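# Load a cartridge into a sealant gun with two arms

## Task

Put the cartridge into the sealant gun and push it all the way forward so it sits in the cup of the front ring with its nozzle sticking out through that ring. The plunger rod can only be drawn back while the small thumb plate on the rod, just behind the handle, is held pressed toward the front of the gun. The gun must never go into or over the marked zones around the two arm bases. At the end the loaded gun must lie on the table, not propped on anything else, and must stay loaded without the robot holding it. Nothing the robot is touching at the end may drop by more than about a fingernail's width once released. Declare completion by ending the scene; without that the task counts as failed.

## Robot and tools

Robot: two 6-joint arms with parallel grippers, named left_arm and right_arm. Names are labels, not image sides. One scene frame is shared: origin on the table top between the arms, +x out over the table, +z up, left_arm on the +y side. left_arm base sits at (+0.037, +0.360, 0) m, right_arm base at (-0.018, -0.321, 0) m, both nearly facing +x. Marked zones surround these bases; the gun must never enter or cross above them.

Joint order (used in every command row and every per-joint list in results): wrist pitch, shoulder, wrist roll, elbow, wrist yaw, waist. Stated ranges in rad: waist -2.618..3.054, shoulder 0..3.142, elbow 0..3.142, wrist pitch -1.571..1.571, wrist yaw -1.571..1.571, wrist roll -2.094..2.094; true ends may differ by up to 0.036 rad.

A row is one flat list of 14 numbers, each in [-1, 1]: left_arm's six joint values then its opening, followed by right_arm's six joint values then its opening. Both arms must always be filled in. Joint values are offsets, not poses, scaled so 1.0 equals 1.202 rad for waist, 1.258 shoulder, 1.238 elbow, 2.073 wrist pitch, 2.022 for wrist yaw and wrist roll. Opening is absolute: +1 fully open, -1 closed. Optionally 12 more numbers (0 to 1) may follow: per-joint stiffness multipliers, left_arm's six then right_arm's six in the joint order above; they persist until changed.

execute_actions(actions): a list of up to 15 actions; each action is a table of up to 15 rows, one row per 1/30 s step; a short table repeats its last row to fill 15 steps. Within an action, every row's joint offsets are measured from the angles at that action's start (for the first action, from the last reported angles), not from the previous row. An action that would push a joint more than 0.036 rad beyond its range is rejected for both arms; if the first action fails or any action is malformed, nothing runs. An empty list just returns state and images. Joints asked past their real end stop there, and the result may say "joint sent to its limit".

move(target, speed, blocking): target is one 14-number row whose offsets count from the Joint positions in the latest result that showed them. All joints move in proportion, so gripper paths curve; duration is clamped to 0.5..10 s. speed is the peak rad/s of the joint with the largest travel, 0.01 to 2, default 0.5. Moves do not avoid obstacles or the other arm. blocking=false returns after 0.5 s while motion continues; poll with wait(0), and other motion commands are refused until it ends. The result adds a "move:" line: ending (done, off_target, moving, held, fault), limits=held or limits=none, and each arm's joint farthest from target.

wait(seconds): 0 to 10, holds last commands. stop(): brakes a running move (needs some room; fingers continue). zoom_image(camera, region): region [x0, y0, x1, y1] in pixels, at most 504x504, from cam_high, cam_low, cam_left_wrist or cam_right_wrist. read_manual(section): licence texts only. finished_scene(scene): ends the current scene by its number and reports success; irreversible.

Results: per arm, end_effector_position (m) and end_effector_quat_wxyz in the scene frame; that point sits between the finger pads about 1 cm behind the tips, fingers along gripper +z, closing along gripper y; printed position can be off, more at long reach. Joint positions/velocities per arm in the joint order, then pad gap in m (0.094 open). grip_measured is the opening on the command scale. Joint targets shows what joints are being driven toward. Step readings list joint angles at some steps; HELD marks an arm's blocked step. "joint command not followed" means a clearance check altered targets. FAULT, MOTOR HOT and OVER-TEMPERATURE FAULT lines report stops and heating.

Motion behaviour: per-step joint targets stay within a lead of the measured angle (waist 0.202, shoulder 0.258, elbow 0.238, wrist pitch 0.573, wrist yaw/roll 0.522 rad), and targets placing the gripper more than 70 mm from its measured spot are scaled back, so big moves take several actions; unfinished motion should be commanded again. Friction can leave a joint about 0.031 rad short; smaller commands may do nothing.

Gripping: command about 0.03 below grip_measured to hold firmly, less for a light hold. Per-pad force tops out near 50-62 N, lower on very thin parts; readings can be about 1 mm off per gripper.

Cameras: cam_high (overhead, behind and right), cam_low (low side view), and two fisheye wrist cameras, all 504x504, with calibrations that may be slightly off.

Avoid: arms colliding or pressing each other, knocking anything off the table, drops, slams, hard impacts and heavy pushing, long loaded holds that overheat motors, and leaving anything supported only by the grippers. Fast moves and targets set well past contact hit and press harder. Loose objects may occasionally be nudged by outside pushes.

Each tool is called as name([rows], argument=value, ...), one row to a line, values as JSON.

## Session

execute_actions(actions=[])

Scene clock: 0.00 s.
left_arm: end_effector_position=(+0.0981, +0.6836, +0.1422) grip_measured=+1.000 end_effector_quat_wxyz=(-0.136, +0.882, -0.421, -0.164) | right_arm: end_effector_position=(+0.3172, -0.5909, +0.2882) grip_measured=+1.000 end_effector_quat_wxyz=(+0.510, +0.652, +0.326, +0.457)
Joint names: [wrist pitch, shoulder, wrist roll, elbow, wrist yaw, waist]
Joint positions: left_arm=[-0.982  1.489 -0.971  1.218 -0.293  1.251  0.094] | right_arm=[ 0.43   1.318  1.805  0.817 -0.489 -1.024  0.094]
Joint velocities: left_arm=[-0.066  0.017 -0.037 -0.017 -0.037  0.027  0.   ] | right_arm=[-0.051  0.012  0.037  0.002  0.022  0.012  0.   ]
Motor temperatures (°C, as the motors report them): left_arm=[20 20 21 20 20 21] | right_arm=[19 21 20 20 18 18]
Joint targets: left_arm=[-0.982 1.489 -0.971 1.218 -0.293 1.251] | right_arm=[0.430 1.318 1.805 0.817 -0.489 -1.024]
Joint stiffness scale: left_arm=[1. 1. 1. 1. 1. 1.] | right_arm=[1. 1. 1. 1. 1. 1.]

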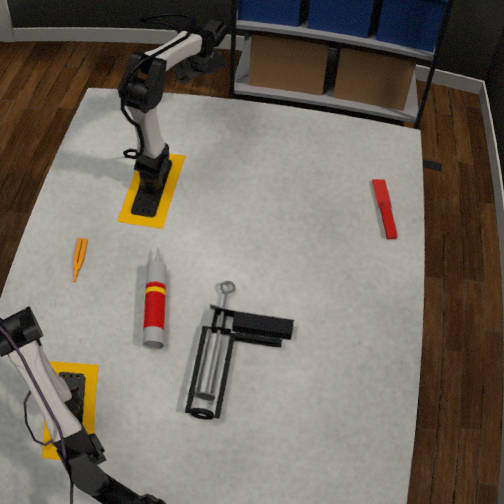

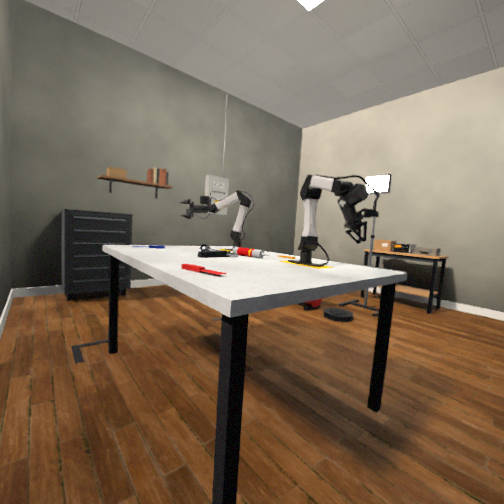

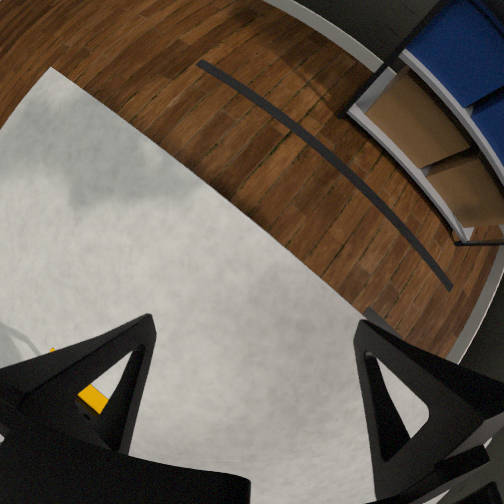

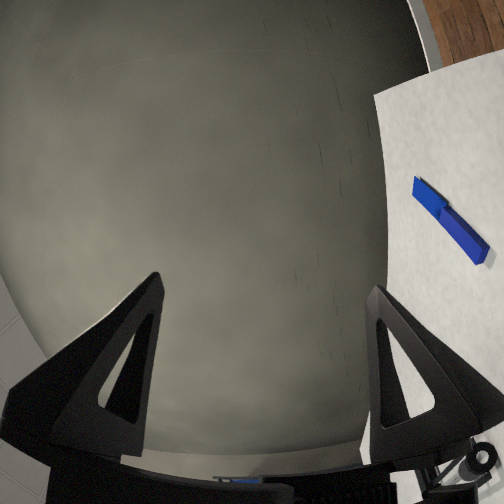

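zoom_image(camera="cam_high", region=[110, 230, 320, 440])

zoom_image(camera="cam_low", region=[170, 220, 290, 280])

Region (110, 230, 320, 440) of cam_high's 504x504 image, scaled by 2.400, with more detail than that image has.

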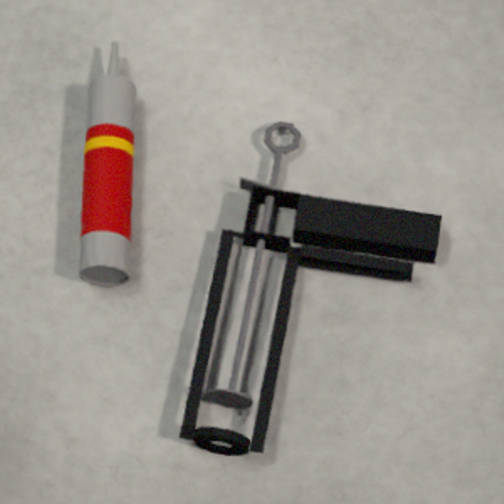

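Region (170, 220, 290, 280) of cam_low's 504x504 image, scaled by 4.200, with more detail than that image has.

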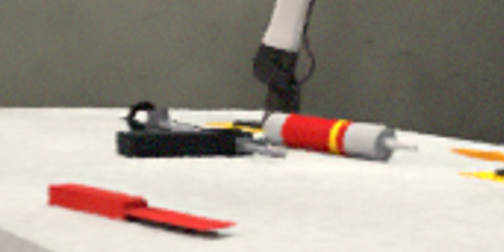

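move(target=[0,0,0,0,0.145,-1,1, -0.5,0.2,-0.566,0.5,0.242,1,1], speed=1)

move(target=[0,0,0,0,0,0,1, -0.422,0.495,0,0.54,0,0.272,1], speed=0.8)

Scene clock: 5.57 s.
left_arm: end_effector_position=(+0.3647, +0.3728, +0.1353) grip_measured=+1.000 end_effector_quat_wxyz=(+0.143, -0.476, +0.865, -0.068) | right_arm: end_effector_position=(+0.4073, -0.1717, +0.2421) grip_measured=+1.000 end_effector_quat_wxyz=(+0.360, +0.149, +0.899, +0.201)
Joint names: [wrist pitch, shoulder, wrist roll, elbow, wrist yaw, waist]
Joint positions: left_arm=[-0.982  1.489 -0.971  1.218 -0.007  0.052  0.094] | right_arm=[-0.588  1.552  0.666  1.419 -0.009  0.177  0.094]
Joint velocities: left_arm=[ 0.007  0.002  0.022 -0.007  0.051 -0.017  0.   ] | right_arm=[ 0.037 -0.002  0.066 -0.002 -0.007 -0.017  0.   ]
Motor temperatures (°C, as the motors report them): left_arm=[21 21 21 21 20 21] | right_arm=[21 21 20 22 18 18]
Joint targets: left_arm=[-0.982 1.489 -0.971 1.218 -0.000 0.049] | right_arm=[-0.606 1.570 0.660 1.436 0.001 0.178]
Joint stiffness scale: left_arm=[1. 1. 1. 1. 1. 1.] | right_arm=[1. 1. 1. 1. 1. 1.]
move: done; limits=none; left_arm: farthest joint: the wrist yaw, 0.008 radians from its target (0.294 radians at the start); right_arm: farthest joint: the wrist pitch, 0.019 radians from its target (1.037 radians at the start)
camera_calibration (this result's frames):
cam_left_wrist: T_world_to_cam=[[0.817658, -0.532829, 0.21801, -0.125679], [-0.57437, -0.780775, 0.245947, 0.506094], [0.0391693, -0.326319, -0.944448, 0.340392], [0, 0, 0, 1]] pos_world=[0.380114, 0.439257, 0.22441]
cam_right_wrist: T_world_to_cam=[[-0.052047, -0.887535, -0.45779, -0.0109863], [-0.998536, 0.0530246, 0.0107246, 0.436902], [0.0147557, 0.457678, -0.888995, 0.394982], [0, 0, 0, 1]] pos_world=[0.429863, -0.213692, 0.341422]

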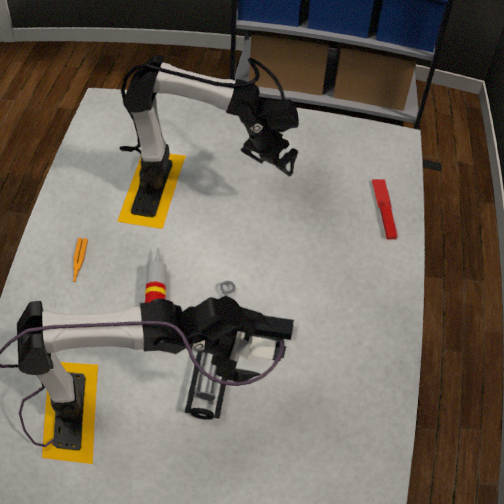

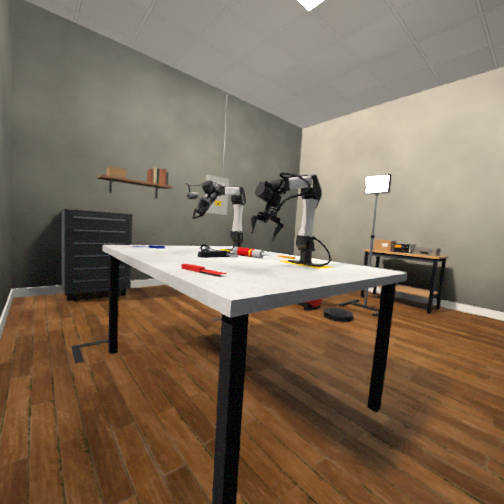

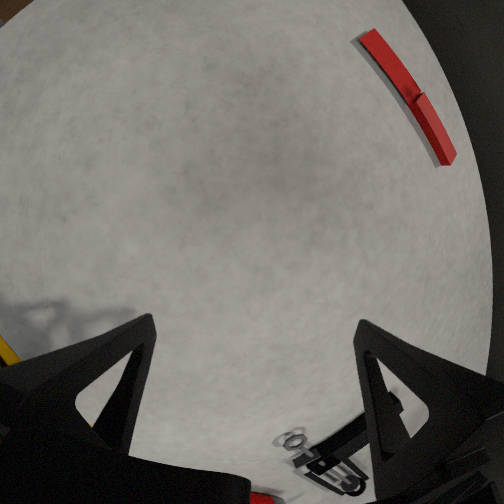

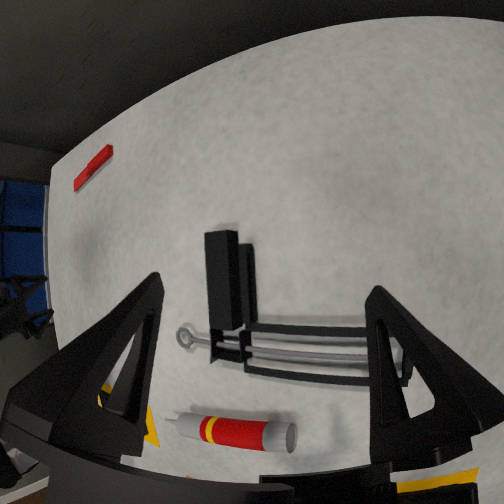

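Scene clock: 7.53 s.
left_arm: end_effector_position=(+0.3647, +0.3728, +0.1353) grip_measured=+1.000 end_effector_quat_wxyz=(+0.143, -0.476, +0.865, -0.068) | right_arm: end_effector_position=(+0.3171, -0.0601, +0.1219) grip_measured=+1.000 end_effector_quat_wxyz=(+0.008, +0.004, +1.000, +0.011)
Joint names: [wrist pitch, shoulder, wrist roll, elbow, wrist yaw, waist]
Joint positions: left_arm=[-0.982  1.489 -0.971  1.218 -0.007  0.052  0.094] | right_arm=[-1.447  2.168  0.666  2.071 -0.009  0.501  0.094]
Joint velocities: left_arm=[-0.051 -0.007  0.007 -0.022 -0.066 -0.002  0.   ] | right_arm=[-0.007  0.022 -0.051 -0.007 -0.007 -0.007  0.   ]
Motor temperatures (°C, as the motors report them): left_arm=[21 21 21 21 20 21] | right_arm=[21 22 20 22 18 18]
Joint targets: left_arm=[-0.982 1.489 -0.971 1.218 -0.007 0.052] | right_arm=[-1.463 2.175 0.666 2.088 -0.009 0.504]
Joint stiffness scale: left_arm=[1. 1. 1. 1. 1. 1.] | right_arm=[1. 1. 1. 1. 1. 1.]
move: done; limits=none; left_arm: farthest joint: the waist, 0.000 radians from its target (0.000 radians at the start); right_arm: farthest joint: the elbow, 0.017 radians from its target (0.668 radians at the start)
camera_calibration (this result's frames):
cam_left_wrist: T_world_to_cam=[[0.817658, -0.532829, 0.21801, -0.125679], [-0.57437, -0.780775, 0.245947, 0.506094], [0.0391693, -0.326319, -0.944448, 0.340392], [0, 0, 0, 1]] pos_world=[0.380114, 0.439257, 0.22441]
cam_right_wrist: T_world_to_cam=[[0.0535353, -0.996658, -0.061703, -0.0599163], [-0.72244, -0.0813153, 0.686635, 0.164209], [-0.689358, 0.00781754, -0.724379, 0.414555], [0, 0, 0, 1]] pos_world=[0.407615, -0.0496042, 0.183846]

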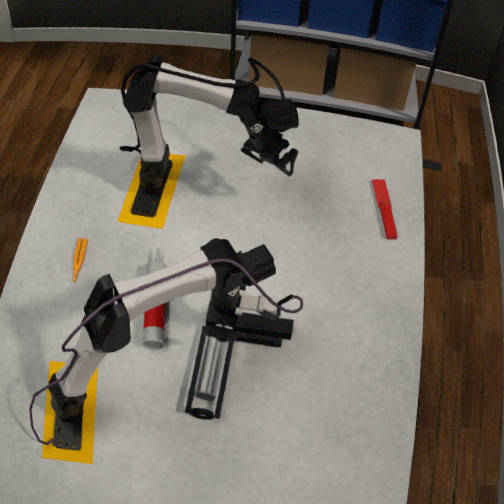

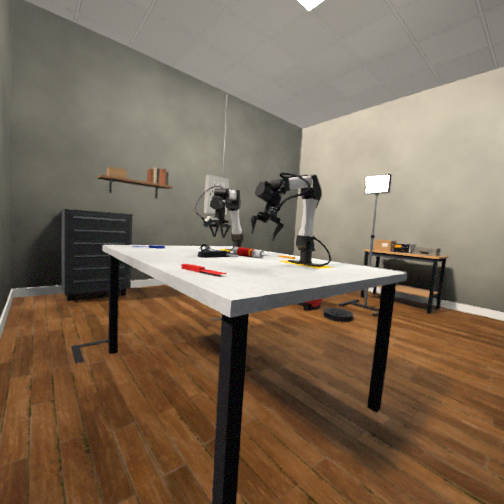

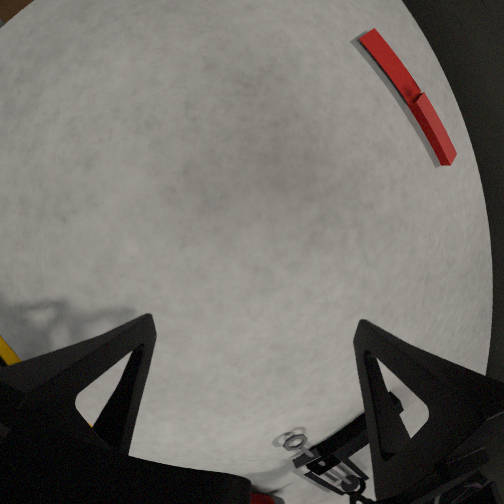

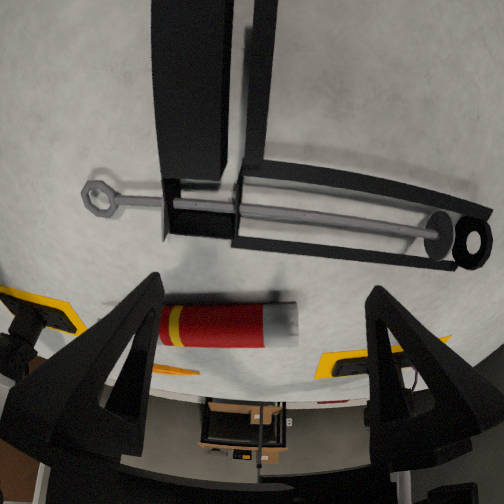

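zoom_image(camera="cam_right_wrist", region=[60, 130, 300, 280])

Region (60, 130, 300, 280) of cam_right_wrist's 504x504 image, scaled by 2.100, with more detail than that image has; it fills the top 315 rows of this view, and the rest is white.

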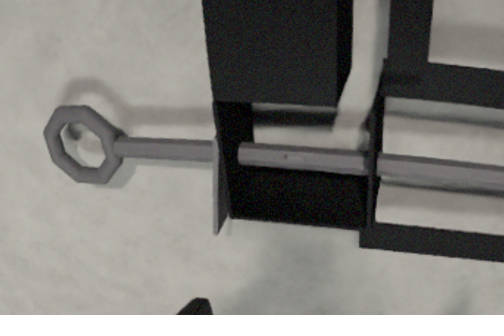

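move(target=[0,0,0,0,0,0,1, 0.065,0.056,0.064,-0.074,0,0.115,0.7], speed=0.3)

Scene clock: 11.33 s.
left_arm: end_effector_position=(+0.3647, +0.3728, +0.1353) grip_measured=+1.000 end_effector_quat_wxyz=(+0.143, -0.476, +0.865, -0.068) | right_arm: end_effector_position=(+0.2867, -0.0086, +0.0753) grip_measured=+0.702 end_effector_quat_wxyz=(-0.001, -0.003, +1.000, +0.005)
Joint names: [wrist pitch, shoulder, wrist roll, elbow, wrist yaw, waist]
Joint positions: left_arm=[-0.982  1.489 -0.971  1.218 -0.007  0.052  0.094] | right_arm=[-1.324  2.234  0.788  1.993 -0.009  0.637  0.08 ]
Joint velocities: left_arm=[ 0.007 -0.017  0.037  0.002  0.051 -0.002  0.   ] | right_arm=[ 0.007 -0.007  0.037 -0.007 -0.037 -0.012 -0.001]
Motor temperatures (°C, as the motors report them): left_arm=[21 21 21 22 20 21] | right_arm=[21 24 20 23 18 18]
Joint targets: left_arm=[-0.982 1.489 -0.971 1.218 -0.007 0.052] | right_arm=[-1.312 2.238 0.795 1.979 -0.009 0.639]
Joint stiffness scale: left_arm=[1. 1. 1. 1. 1. 1.] | right_arm=[1. 1. 1. 1. 1. 1.]
move: done; limits=none; left_arm: farthest joint: the waist, 0.000 radians from its target (0.000 radians at the start); right_arm: farthest joint: the elbow, 0.014 radians from its target (0.091 radians at the start)
camera_calibration (this result's frames):
cam_left_wrist: T_world_to_cam=[[0.817658, -0.532829, 0.21801, -0.125679], [-0.57437, -0.780775, 0.245947, 0.506094], [0.0391693, -0.326319, -0.944448, 0.340392], [0, 0, 0, 1]] pos_world=[0.380114, 0.439257, 0.22441]
cam_right_wrist: T_world_to_cam=[[0.0666404, -0.996528, -0.0499034, -0.0144669], [-0.709173, -0.0824879, 0.700192, 0.173607], [-0.701878, -0.0112709, -0.712208, 0.361875], [0, 0, 0, 1]] pos_world=[0.378074, 0.00398243, 0.13545]

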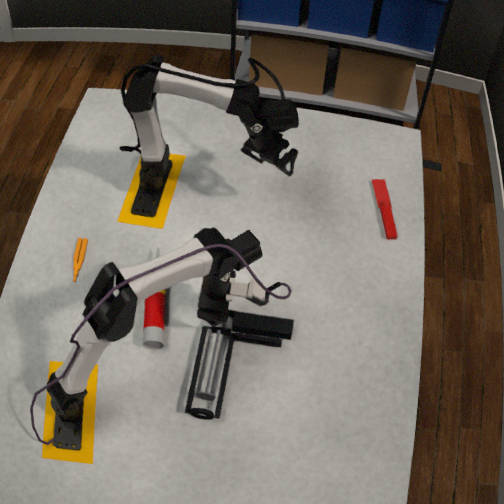

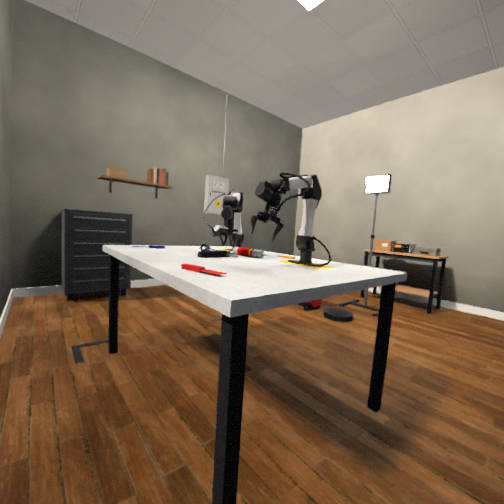

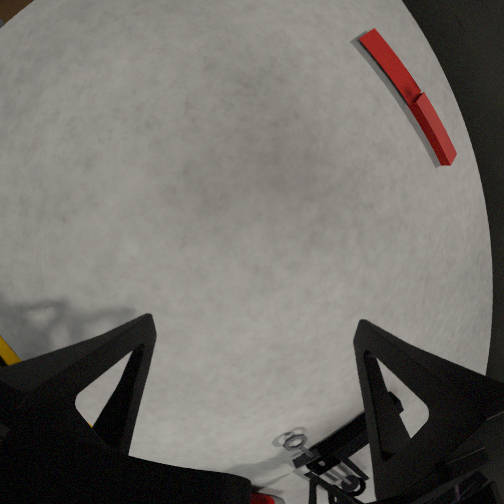

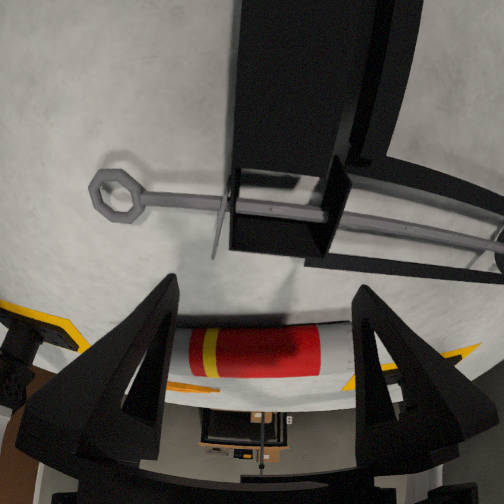

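move(target=[0,0,0,0,0,0,1, 0.049,0.02,0,-0.073,0,-0.01,0.7], speed=0.1)

Scene clock: 13.80 s.
left_arm: end_effector_position=(+0.3647, +0.3728, +0.1353) grip_measured=+1.000 end_effector_quat_wxyz=(+0.143, -0.476, +0.865, -0.068) | right_arm: end_effector_position=(+0.2888, -0.0065, +0.0523) grip_measured=+0.702 end_effector_quat_wxyz=(+0.001, -0.003, +1.000, +0.007)
Joint names: [wrist pitch, shoulder, wrist roll, elbow, wrist yaw, waist]
Joint positions: left_arm=[-0.982  1.489 -0.971  1.218 -0.007  0.052  0.094] | right_arm=[-1.234  2.246  0.789  1.921 -0.009  0.637  0.08 ]
Joint velocities: left_arm=[ 0.007 -0.007  0.066 -0.017  0.007 -0.007  0.   ] | right_arm=[ 0.037  0.002 -0.007 -0.017 -0.007  0.012 -0.001]
Motor temperatures (°C, as the motors report them): left_arm=[21 22 21 22 20 21] | right_arm=[20 25 20 23 18 18]
Joint targets: left_arm=[-0.982 1.489 -0.971 1.218 -0.007 0.052] | right_arm=[-1.222 2.260 0.789 1.902 -0.009 0.625]
Joint stiffness scale: left_arm=[1. 1. 1. 1. 1. 1.] | right_arm=[1. 1. 1. 1. 1. 1.]
move: done; limits=none; left_arm: farthest joint: the waist, 0.000 radians from its target (0.000 radians at the start); right_arm: farthest joint: the elbow, 0.018 radians from its target (0.090 radians at the start)
camera_calibration (this result's frames):
cam_left_wrist: T_world_to_cam=[[0.817658, -0.532829, 0.21801, -0.125679], [-0.57437, -0.780775, 0.245947, 0.506094], [0.0391693, -0.326319, -0.944448, 0.340392], [0, 0, 0, 1]] pos_world=[0.380114, 0.439257, 0.22441]
cam_right_wrist: T_world_to_cam=[[0.0661018, -0.996353, -0.0539586, -0.0132834], [-0.712218, -0.0849869, 0.696794, 0.192398], [-0.698839, -0.00762913, -0.715238, 0.346273], [0, 0, 0, 1]] pos_world=[0.379897, 0.00575814, 0.112889]

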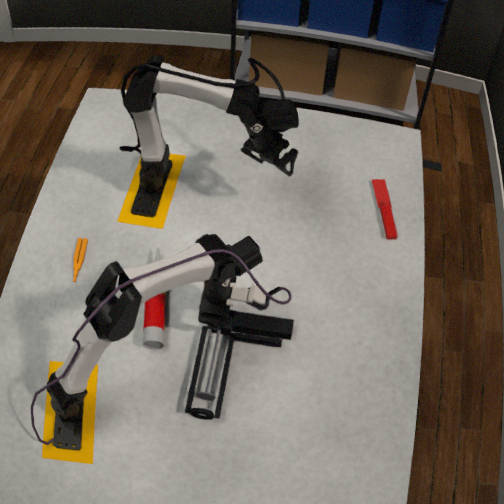

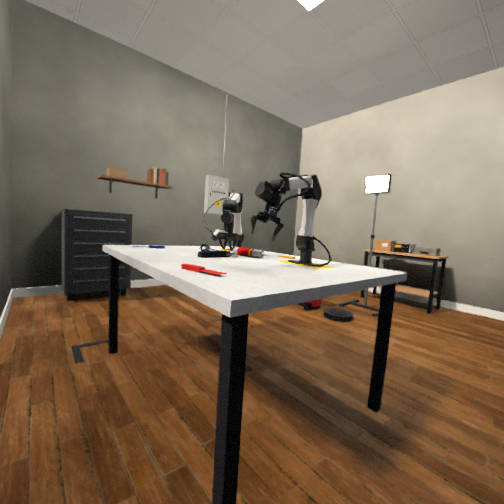

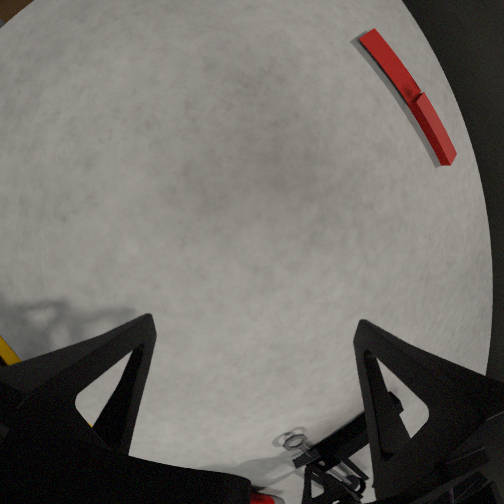

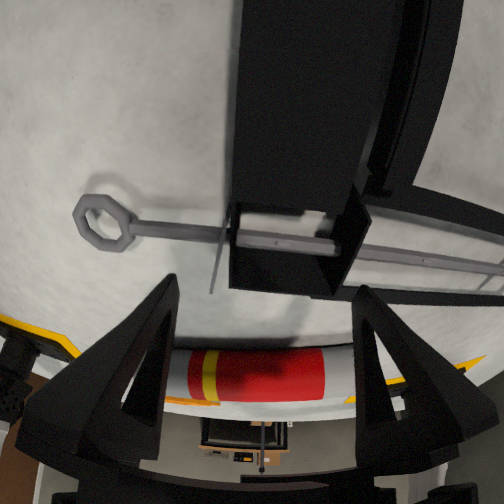

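move(target=[0,0,0,0,0,0,1, 0.006,0.011,0,-0.015,0,-0.02,0.75], speed=0.1)

move(target=[0,0,0,0,0,0,1, 0.028,0.011,0,-0.05,0,0,0.75], speed=0.06)

Scene clock: 15.00 s.
left_arm: end_effector_position=(+0.3647, +0.3728, +0.1353) grip_measured=+1.000 end_effector_quat_wxyz=(+0.143, -0.476, +0.865, -0.068) | right_arm: end_effector_position=(+0.2940, -0.0111, +0.0523) grip_measured=+0.748 end_effector_quat_wxyz=(+0.002, +0.005, +1.000, +0.008)
Joint names: [wrist pitch, shoulder, wrist roll, elbow, wrist yaw, waist]
Joint positions: left_arm=[-0.982  1.489 -0.971  1.218 -0.007  0.052  0.094] | right_arm=[-1.232  2.246  0.789  1.921 -0.009  0.621  0.082]
Joint velocities: left_arm=[-0.022 -0.007  0.095  0.012 -0.051  0.012  0.   ] | right_arm=[ 0.007 -0.002  0.007 -0.012  0.007 -0.007  0.   ]
Motor temperatures (°C, as the motors report them): left_arm=[21 22 21 22 20 21] | right_arm=[20 25 20 23 18 18]
Joint targets: left_arm=[-0.982 1.489 -0.971 1.218 -0.007 0.052] | right_arm=[-1.221 2.260 0.789 1.902 -0.009 0.613]
Joint stiffness scale: left_arm=[1. 1. 1. 1. 1. 1.] | right_arm=[1. 1. 1. 1. 1. 1.]
move: done; limits=none; left_arm: farthest joint: the waist, 0.000 radians from its target (0.000 radians at the start); right_arm: farthest joint: the elbow, 0.018 radians from its target (0.018 radians at the start)
camera_calibration (this result's frames):
cam_left_wrist: T_world_to_cam=[[0.817658, -0.532829, 0.21801, -0.125679], [-0.57437, -0.780775, 0.245947, 0.506094], [0.0391693, -0.326319, -0.944448, 0.340392], [0, 0, 0, 1]] pos_world=[0.380114, 0.439257, 0.22441]
cam_right_wrist: T_world_to_cam=[[0.0501897, -0.997226, -0.0549723, -0.0135838], [-0.714245, -0.0743113, 0.695939, 0.196505], [-0.698094, 0.00433473, -0.715993, 0.349873], [0, 0, 0, 1]] pos_world=[0.385279, -0.000460179, 0.113004]

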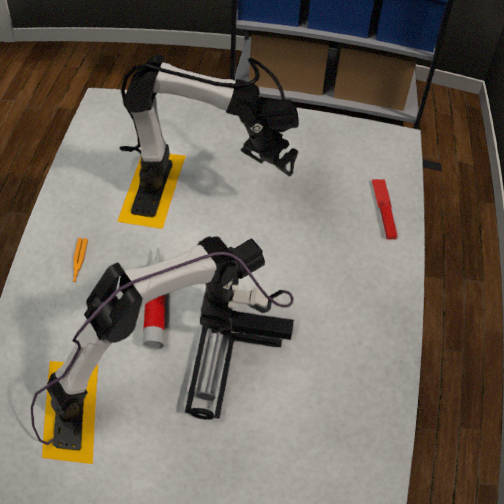

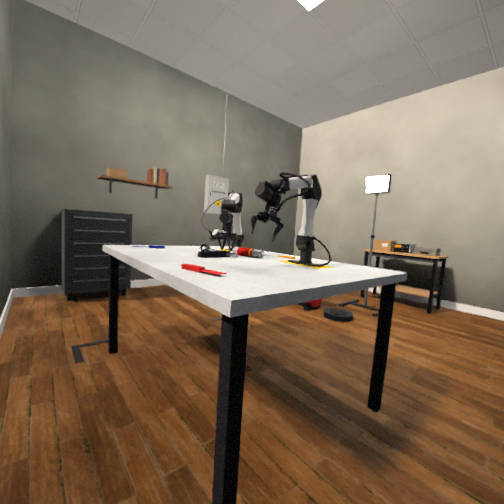

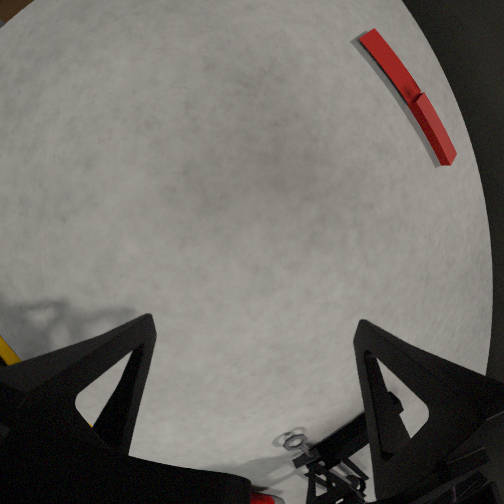

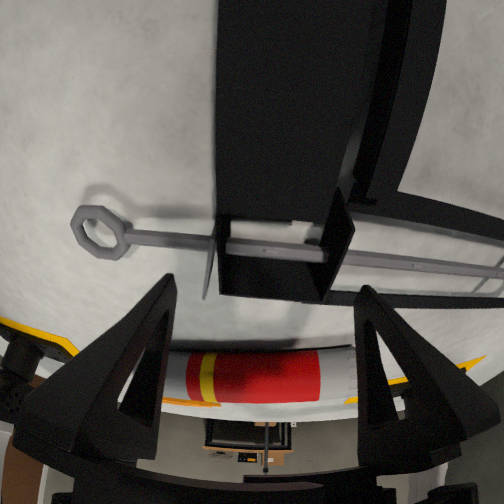

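Scene clock: 16.50 s.
left_arm: end_effector_position=(+0.3647, +0.3728, +0.1353) grip_measured=+1.000 end_effector_quat_wxyz=(+0.143, -0.476, +0.865, -0.068) | right_arm: end_effector_position=(+0.2939, -0.0113, +0.0416) grip_measured=+0.748 end_effector_quat_wxyz=(+0.003, +0.005, +1.000, +0.009)
Joint names: [wrist pitch, shoulder, wrist roll, elbow, wrist yaw, waist]
Joint positions: left_arm=[-0.982  1.489 -0.971  1.218 -0.007  0.052  0.094] | right_arm=[-1.186  2.246  0.789  1.878 -0.009  0.621  0.082]
Joint velocities: left_arm=[-0.066 -0.012 -0.051  0.002 -0.037  0.002  0.   ] | right_arm=[ 0.022 -0.012  0.081 -0.007 -0.022 -0.007  0.   ]
Motor temperatures (°C, as the motors report them): left_arm=[21 22 21 22 20 21] | right_arm=[20 26 20 23 18 18]
Joint targets: left_arm=[-0.982 1.489 -0.971 1.218 -0.007 0.052] | right_arm=[-1.174 2.260 0.789 1.859 -0.009 0.621]
Joint stiffness scale: left_arm=[1. 1. 1. 1. 1. 1.] | right_arm=[1. 1. 1. 1. 1. 1.]
move: done; limits=none; left_arm: farthest joint: the waist, 0.000 radians from its target (0.000 radians at the start); right_arm: farthest joint: the elbow, 0.019 radians from its target (0.061 radians at the start)
camera_calibration (this result's frames):
cam_left_wrist: T_world_to_cam=[[0.817658, -0.532829, 0.21801, -0.125679], [-0.57437, -0.780775, 0.245947, 0.506094], [0.0391693, -0.326319, -0.944448, 0.340392], [0, 0, 0, 1]] pos_world=[0.380114, 0.439257, 0.22441]
cam_right_wrist: T_world_to_cam=[[0.0503425, -0.997075, -0.0575062, -0.0142482], [-0.716133, -0.0761722, 0.693795, 0.204458], [-0.696146, 0.0062547, -0.717873, 0.341636], [0, 0, 0, 1]] pos_world=[0.384965, -0.000769306, 0.10258]

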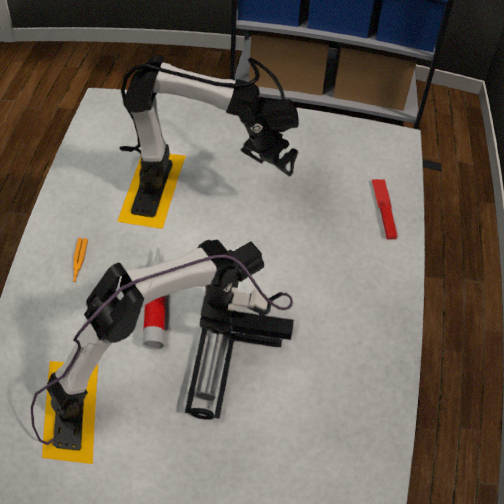

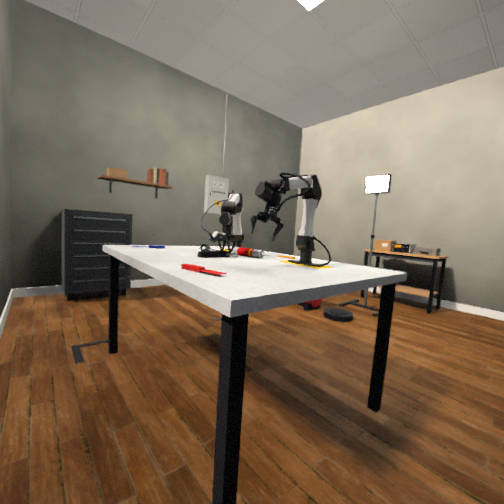

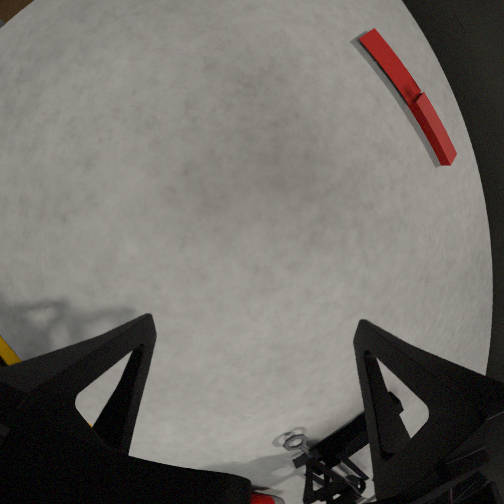

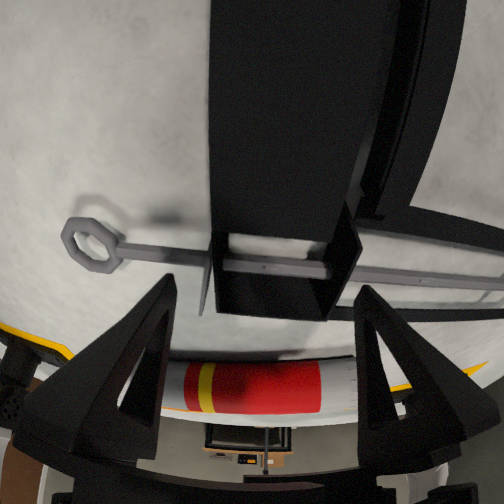

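move(target=[0,0,0,0,0,0,1, 0,0,0,0,0,0,-0.05])

Scene clock: 17.53 s.
left_arm: end_effector_position=(+0.3647, +0.3728, +0.1353) grip_measured=+1.000 end_effector_quat_wxyz=(+0.143, -0.476, +0.865, -0.068) | right_arm: end_effector_position=(+0.2938, -0.0121, +0.0416) grip_measured=+0.083 end_effector_quat_wxyz=(+0.003, +0.005, +1.000, +0.007)
Joint names: [wrist pitch, shoulder, wrist roll, elbow, wrist yaw, waist]
Joint positions: left_arm=[-0.982  1.489 -0.971  1.218 -0.007  0.052  0.094] | right_arm=[-1.188  2.246  0.789  1.878 -0.006  0.621  0.051]
Joint velocities: left_arm=[-0.051 -0.002 -0.066 -0.002  0.051  0.007  0.   ] | right_arm=[ 0.037  0.002 -0.022 -0.012  0.051  0.012 -0.   ]
Motor temperatures (°C, as the motors report them): left_arm=[22 22 21 22 20 21] | right_arm=[20 26 20 24 18 18]
Joint targets: left_arm=[-0.982 1.489 -0.971 1.218 -0.007 0.052] | right_arm=[-1.185 2.246 0.789 1.878 -0.009 0.621]
Joint stiffness scale: left_arm=[1. 1. 1. 1. 1. 1.] | right_arm=[1. 1. 1. 1. 1. 1.]
move: done; limits=none; left_arm: farthest joint: the waist, 0.000 radians from its target (0.000 radians at the start); right_arm: farthest joint: the wrist yaw, 0.003 radians from its target (0.000 radians at the start)
camera_calibration (this result's frames):
cam_left_wrist: T_world_to_cam=[[0.817658, -0.532829, 0.21801, -0.125679], [-0.57437, -0.780775, 0.245947, 0.506094], [0.0391693, -0.326319, -0.944448, 0.340392], [0, 0, 0, 1]] pos_world=[0.380114, 0.439257, 0.22441]
cam_right_wrist: T_world_to_cam=[[0.0503079, -0.997302, -0.0534577, -0.0152368], [-0.716303, -0.0733292, 0.693925, 0.204413], [-0.695973, 0.00338205, -0.71806, 0.341484], [0, 0, 0, 1]] pos_world=[0.384852, -0.00136117, 0.102545]

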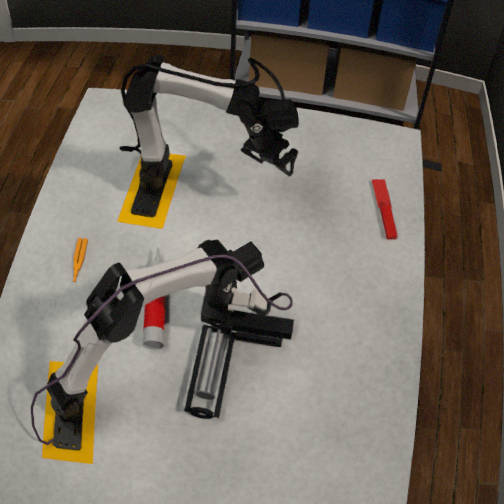

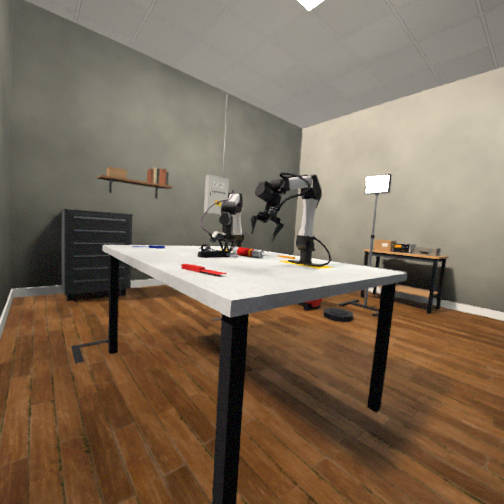

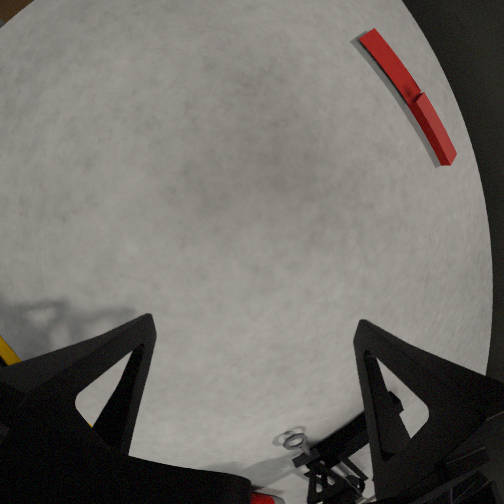

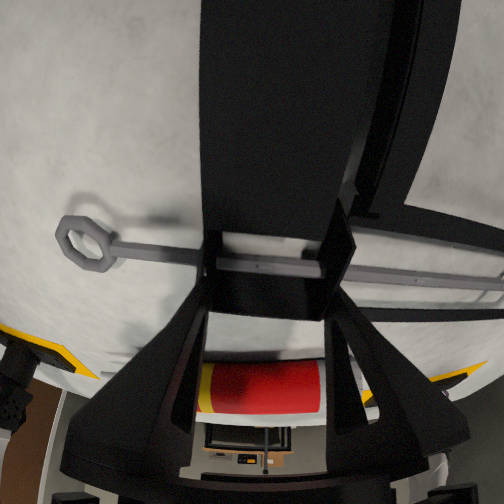

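move(target=[0.081,0.222,-0.543,0.092,0,-0.704,0.1, 0,0,0,0,0,0,0.04], speed=0.5)

Scene clock: 21.63 s.
left_arm: end_effector_position=(+0.3076, +0.0893, +0.0848) grip_measured=+0.103 end_effector_quat_wxyz=(+0.026, -0.578, +0.803, -0.140) | right_arm: end_effector_position=(+0.2938, -0.0121, +0.0416) grip_measured=+0.083 end_effector_quat_wxyz=(+0.003, +0.005, +1.000, +0.007)
Joint names: [wrist pitch, shoulder, wrist roll, elbow, wrist yaw, waist]
Joint positions: left_arm=[-0.835  1.748 -2.037  1.298 -0.007 -0.773  0.052] | right_arm=[-1.188  2.246  0.789  1.878 -0.006  0.621  0.051]
Joint velocities: left_arm=[ 0.095  0.017 -0.051  0.017  0.007  0.002  0.   ] | right_arm=[-0.037 -0.002 -0.022  0.002 -0.007 -0.002 -0.   ]
Motor temperatures (°C, as the motors report them): left_arm=[22 22 21 23 20 21] | right_arm=[20 28 20 24 18 18]
Joint targets: left_arm=[-0.818 1.762 -2.043 1.330 -0.008 -0.775] | right_arm=[-1.188 2.246 0.789 1.878 -0.006 0.621]
Joint stiffness scale: left_arm=[1. 1. 1. 1. 1. 1.] | right_arm=[1. 1. 1. 1. 1. 1.]
move: held (left_arm); limits=held; held on 22 of 88 steps (left_arm), including the last (left_arm); left_arm: farthest joint: the elbow, 0.034 radians from its target (0.113 radians at the start); right_arm: farthest joint: the waist, 0.000 radians from its target (0.000 radians at the start)
joint command not followed: on one or more control steps a check withheld the commanded joint targets of the left arm, and it was not sent them on those steps. On the call's last step the targets were still withheld.
cause: the commanded joint targets would bring a part of the robot too close to another arm (this arm's wrist (the part past the wrist pitch) and the other arm's wrist (the part past the wrist pitch)); next, command targets that bring no part of the robot closer to that arm.
camera_calibration (this result's frames):
cam_left_wrist: T_world_to_cam=[[0.930241, -0.295639, 0.217371, -0.274761], [-0.366739, -0.76913, 0.523395, 0.175906], [0.0124508, -0.566601, -0.823898, 0.221901], [0, 0, 0, 1]] pos_world=[0.317342, 0.179794, 0.15048]
cam_right_wrist: T_world_to_cam=[[0.0503079, -0.997302, -0.0534577, -0.0152368], [-0.716303, -0.0733292, 0.693925, 0.204413], [-0.695973, 0.00338205, -0.71806, 0.341484], [0, 0, 0, 1]] pos_world=[0.384852, -0.00136117, 0.102545]

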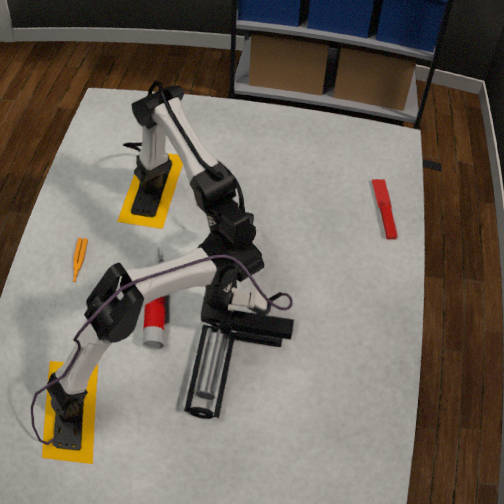

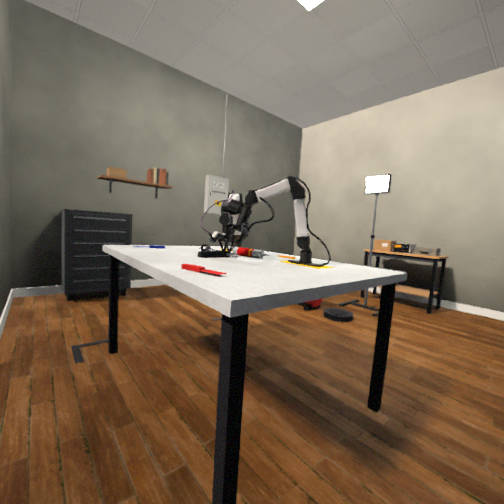

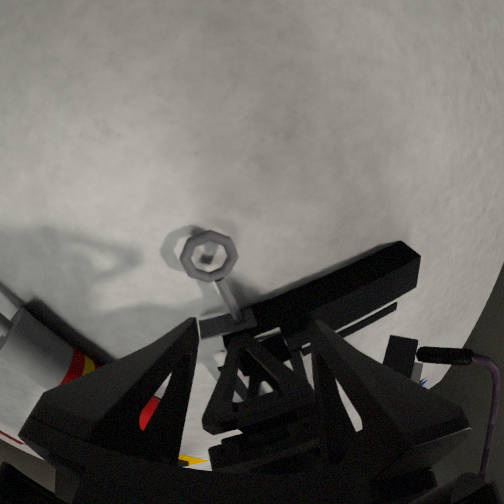

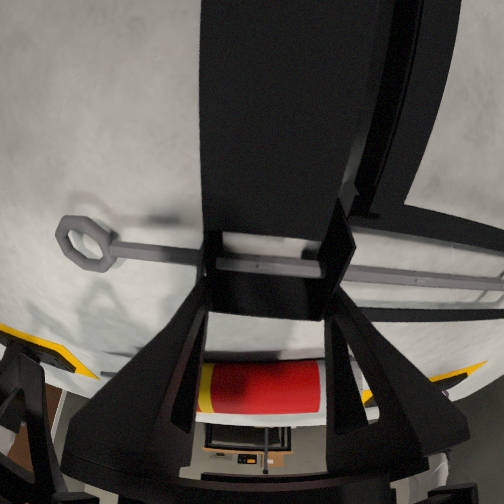

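move(target=[0.188,-0.135,0,-0.29,0,0.01,0.1, 0,0,0,0,0,0,0.04], speed=0.3)

Scene clock: 24.83 s.
left_arm: end_effector_position=(+0.2976, +0.0993, +0.0553) grip_measured=+0.103 end_effector_quat_wxyz=(+0.039, -0.570, +0.790, -0.222) | right_arm: end_effector_position=(+0.2938, -0.0121, +0.0416) grip_measured=+0.083 end_effector_quat_wxyz=(+0.003, +0.005, +1.000, +0.007)
Joint names: [wrist pitch, shoulder, wrist roll, elbow, wrist yaw, waist]
Joint positions: left_arm=[-0.465  1.607 -2.038  0.955 -0.007 -0.773  0.052] | right_arm=[-1.188  2.246  0.789  1.878 -0.006  0.621  0.051]
Joint velocities: left_arm=[-0.037 -0.022  0.007 -0.002  0.037 -0.017 -0.   ] | right_arm=[-0.022  0.022  0.007  0.002  0.051  0.007 -0.   ]
Motor temperatures (°C, as the motors report them): left_arm=[22 23 21 24 20 21] | right_arm=[20 29 20 24 18 18]
Joint targets: left_arm=[-0.445 1.579 -2.037 0.939 -0.007 -0.761] | right_arm=[-1.188 2.246 0.789 1.878 -0.006 0.621]
Joint stiffness scale: left_arm=[1. 1. 1. 1. 1. 1.] | right_arm=[1. 1. 1. 1. 1. 1.]
move: off_target (left_arm); limits=held; held on 37 of 66 steps (left_arm, right_arm); left_arm: farthest joint: the shoulder, 0.029 radians from its target (0.170 radians at the start); right_arm: farthest joint: the waist, 0.000 radians from its target (0.000 radians at the start)
joint command not followed: on one or more control steps a check withheld the commanded joint targets of the left arm, and it was not sent them on those steps.
cause: the commanded joint targets would bring a part of the robot too close to another arm (this arm's wrist (the part past the wrist pitch) and the other arm's wrist (the part past the wrist pitch)); next, command targets that bring no part of the robot closer to that arm.
joint command not followed: on one or more control steps a check withheld the commanded joint targets of the right arm, and it was not sent them on those steps.
cause: the commanded joint targets would bring a part of the robot too close to another arm (this arm's wrist (the part past the wrist pitch) and the other arm's wrist (the part past the wrist pitch)); next, command targets that bring no part of the robot closer to that arm.
camera_calibration (this result's frames):
cam_left_wrist: T_world_to_cam=[[0.896311, -0.260399, 0.358915, -0.2573], [-0.430645, -0.704115, 0.564594, 0.205751], [0.105698, -0.660616, -0.743246, 0.180516], [0, 0, 0, 1]] pos_world=[0.300147, 0.197124, 0.11035]
cam_right_wrist: T_world_to_cam=[[0.0503079, -0.997302, -0.0534577, -0.0152368], [-0.716303, -0.0733292, 0.693925, 0.204413], [-0.695973, 0.00338205, -0.71806, 0.341484], [0, 0, 0, 1]] pos_world=[0.384852, -0.00136117, 0.102545]

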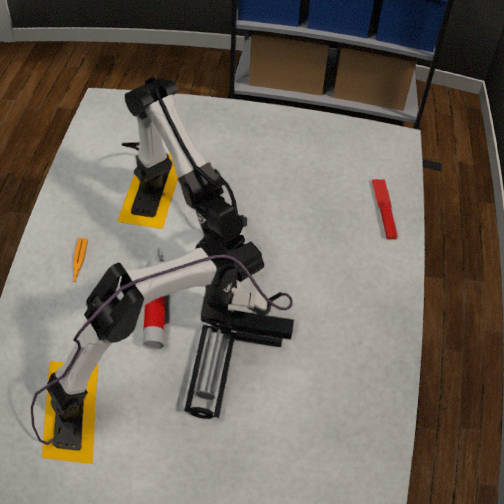

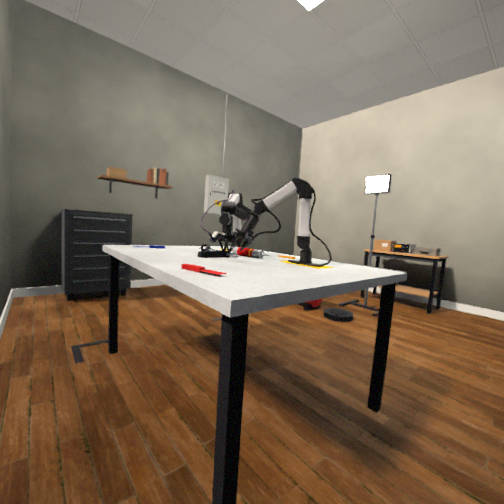

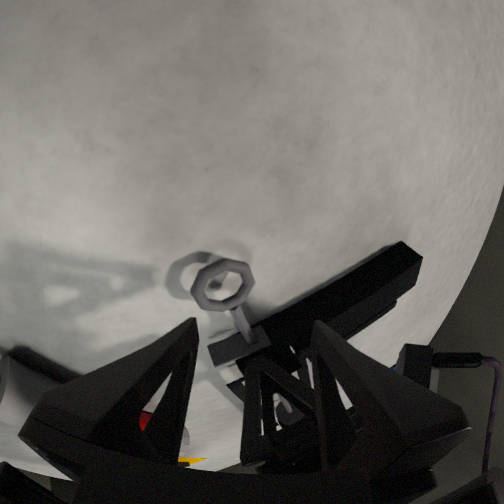

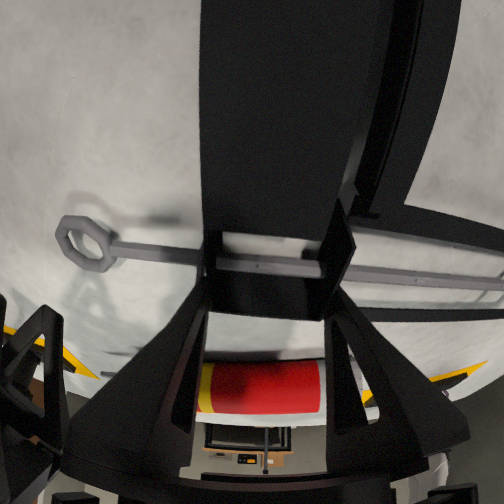

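move(target=[0.08,0.075,0,-0.068,0,-0.02,0.1, 0,0,0,0,0,0,0.04], speed=0.12)

Scene clock: 27.40 s.
left_arm: end_effector_position=(+0.2975, +0.0917, +0.0227) grip_measured=+0.103 end_effector_quat_wxyz=(+0.037, -0.564, +0.794, -0.224) | right_arm: end_effector_position=(+0.2938, -0.0121, +0.0416) grip_measured=+0.083 end_effector_quat_wxyz=(+0.003, +0.005, +1.000, +0.007)
Joint names: [wrist pitch, shoulder, wrist roll, elbow, wrist yaw, waist]
Joint positions: left_arm=[-0.318  1.686 -2.038  0.892 -0.007 -0.787  0.052] | right_arm=[-1.188  2.246  0.789  1.878 -0.006  0.621  0.051]
Joint velocities: left_arm=[-0.022  0.002  0.037 -0.002 -0.051 -0.002  0.001] | right_arm=[-0.051 -0.012  0.022  0.022 -0.007  0.017  0.001]
Motor temperatures (°C, as the motors report them): left_arm=[22 23 21 24 20 21] | right_arm=[20 30 20 25 18 18]
Joint targets: left_arm=[-0.299 1.701 -2.038 0.870 -0.007 -0.797] | right_arm=[-1.188 2.246 0.789 1.878 -0.006 0.621]
Joint stiffness scale: left_arm=[1. 1. 1. 1. 1. 1.] | right_arm=[1. 1. 1. 1. 1. 1.]
move: off_target (left_arm); limits=none; left_arm: farthest joint: the elbow, 0.021 radians from its target (0.084 radians at the start); right_arm: farthest joint: the waist, 0.000 radians from its target (0.000 radians at the start)
camera_calibration (this result's frames):
cam_left_wrist: T_world_to_cam=[[0.891105, -0.271974, 0.363266, -0.245017], [-0.442899, -0.695623, 0.56564, 0.221588], [0.0988566, -0.664935, -0.74033, 0.153629], [0, 0, 0, 1]] pos_world=[0.30129, 0.189657, 0.0774039]
cam_right_wrist: T_world_to_cam=[[0.0503079, -0.997302, -0.0534577, -0.0152368], [-0.716303, -0.0733292, 0.693925, 0.204413], [-0.695973, 0.00338205, -0.71806, 0.341484], [0, 0, 0, 1]] pos_world=[0.384852, -0.00136117, 0.102545]

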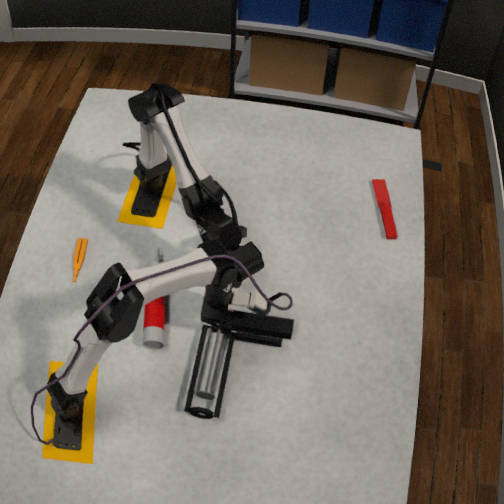

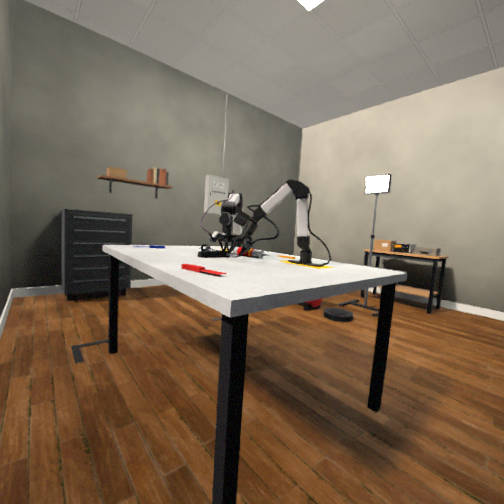

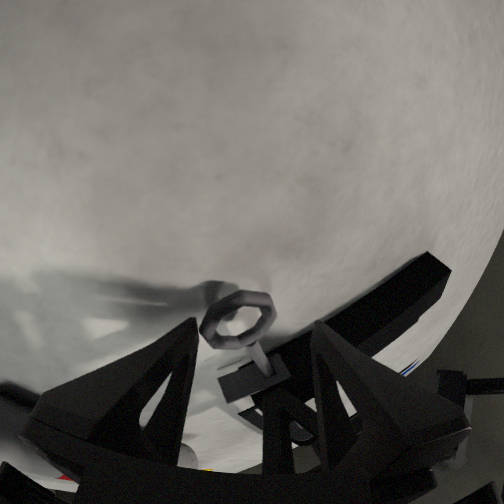

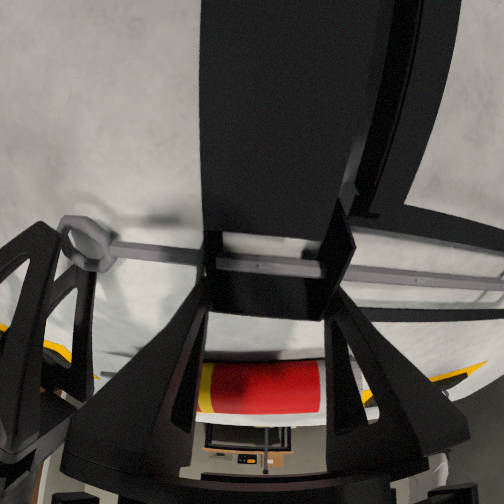

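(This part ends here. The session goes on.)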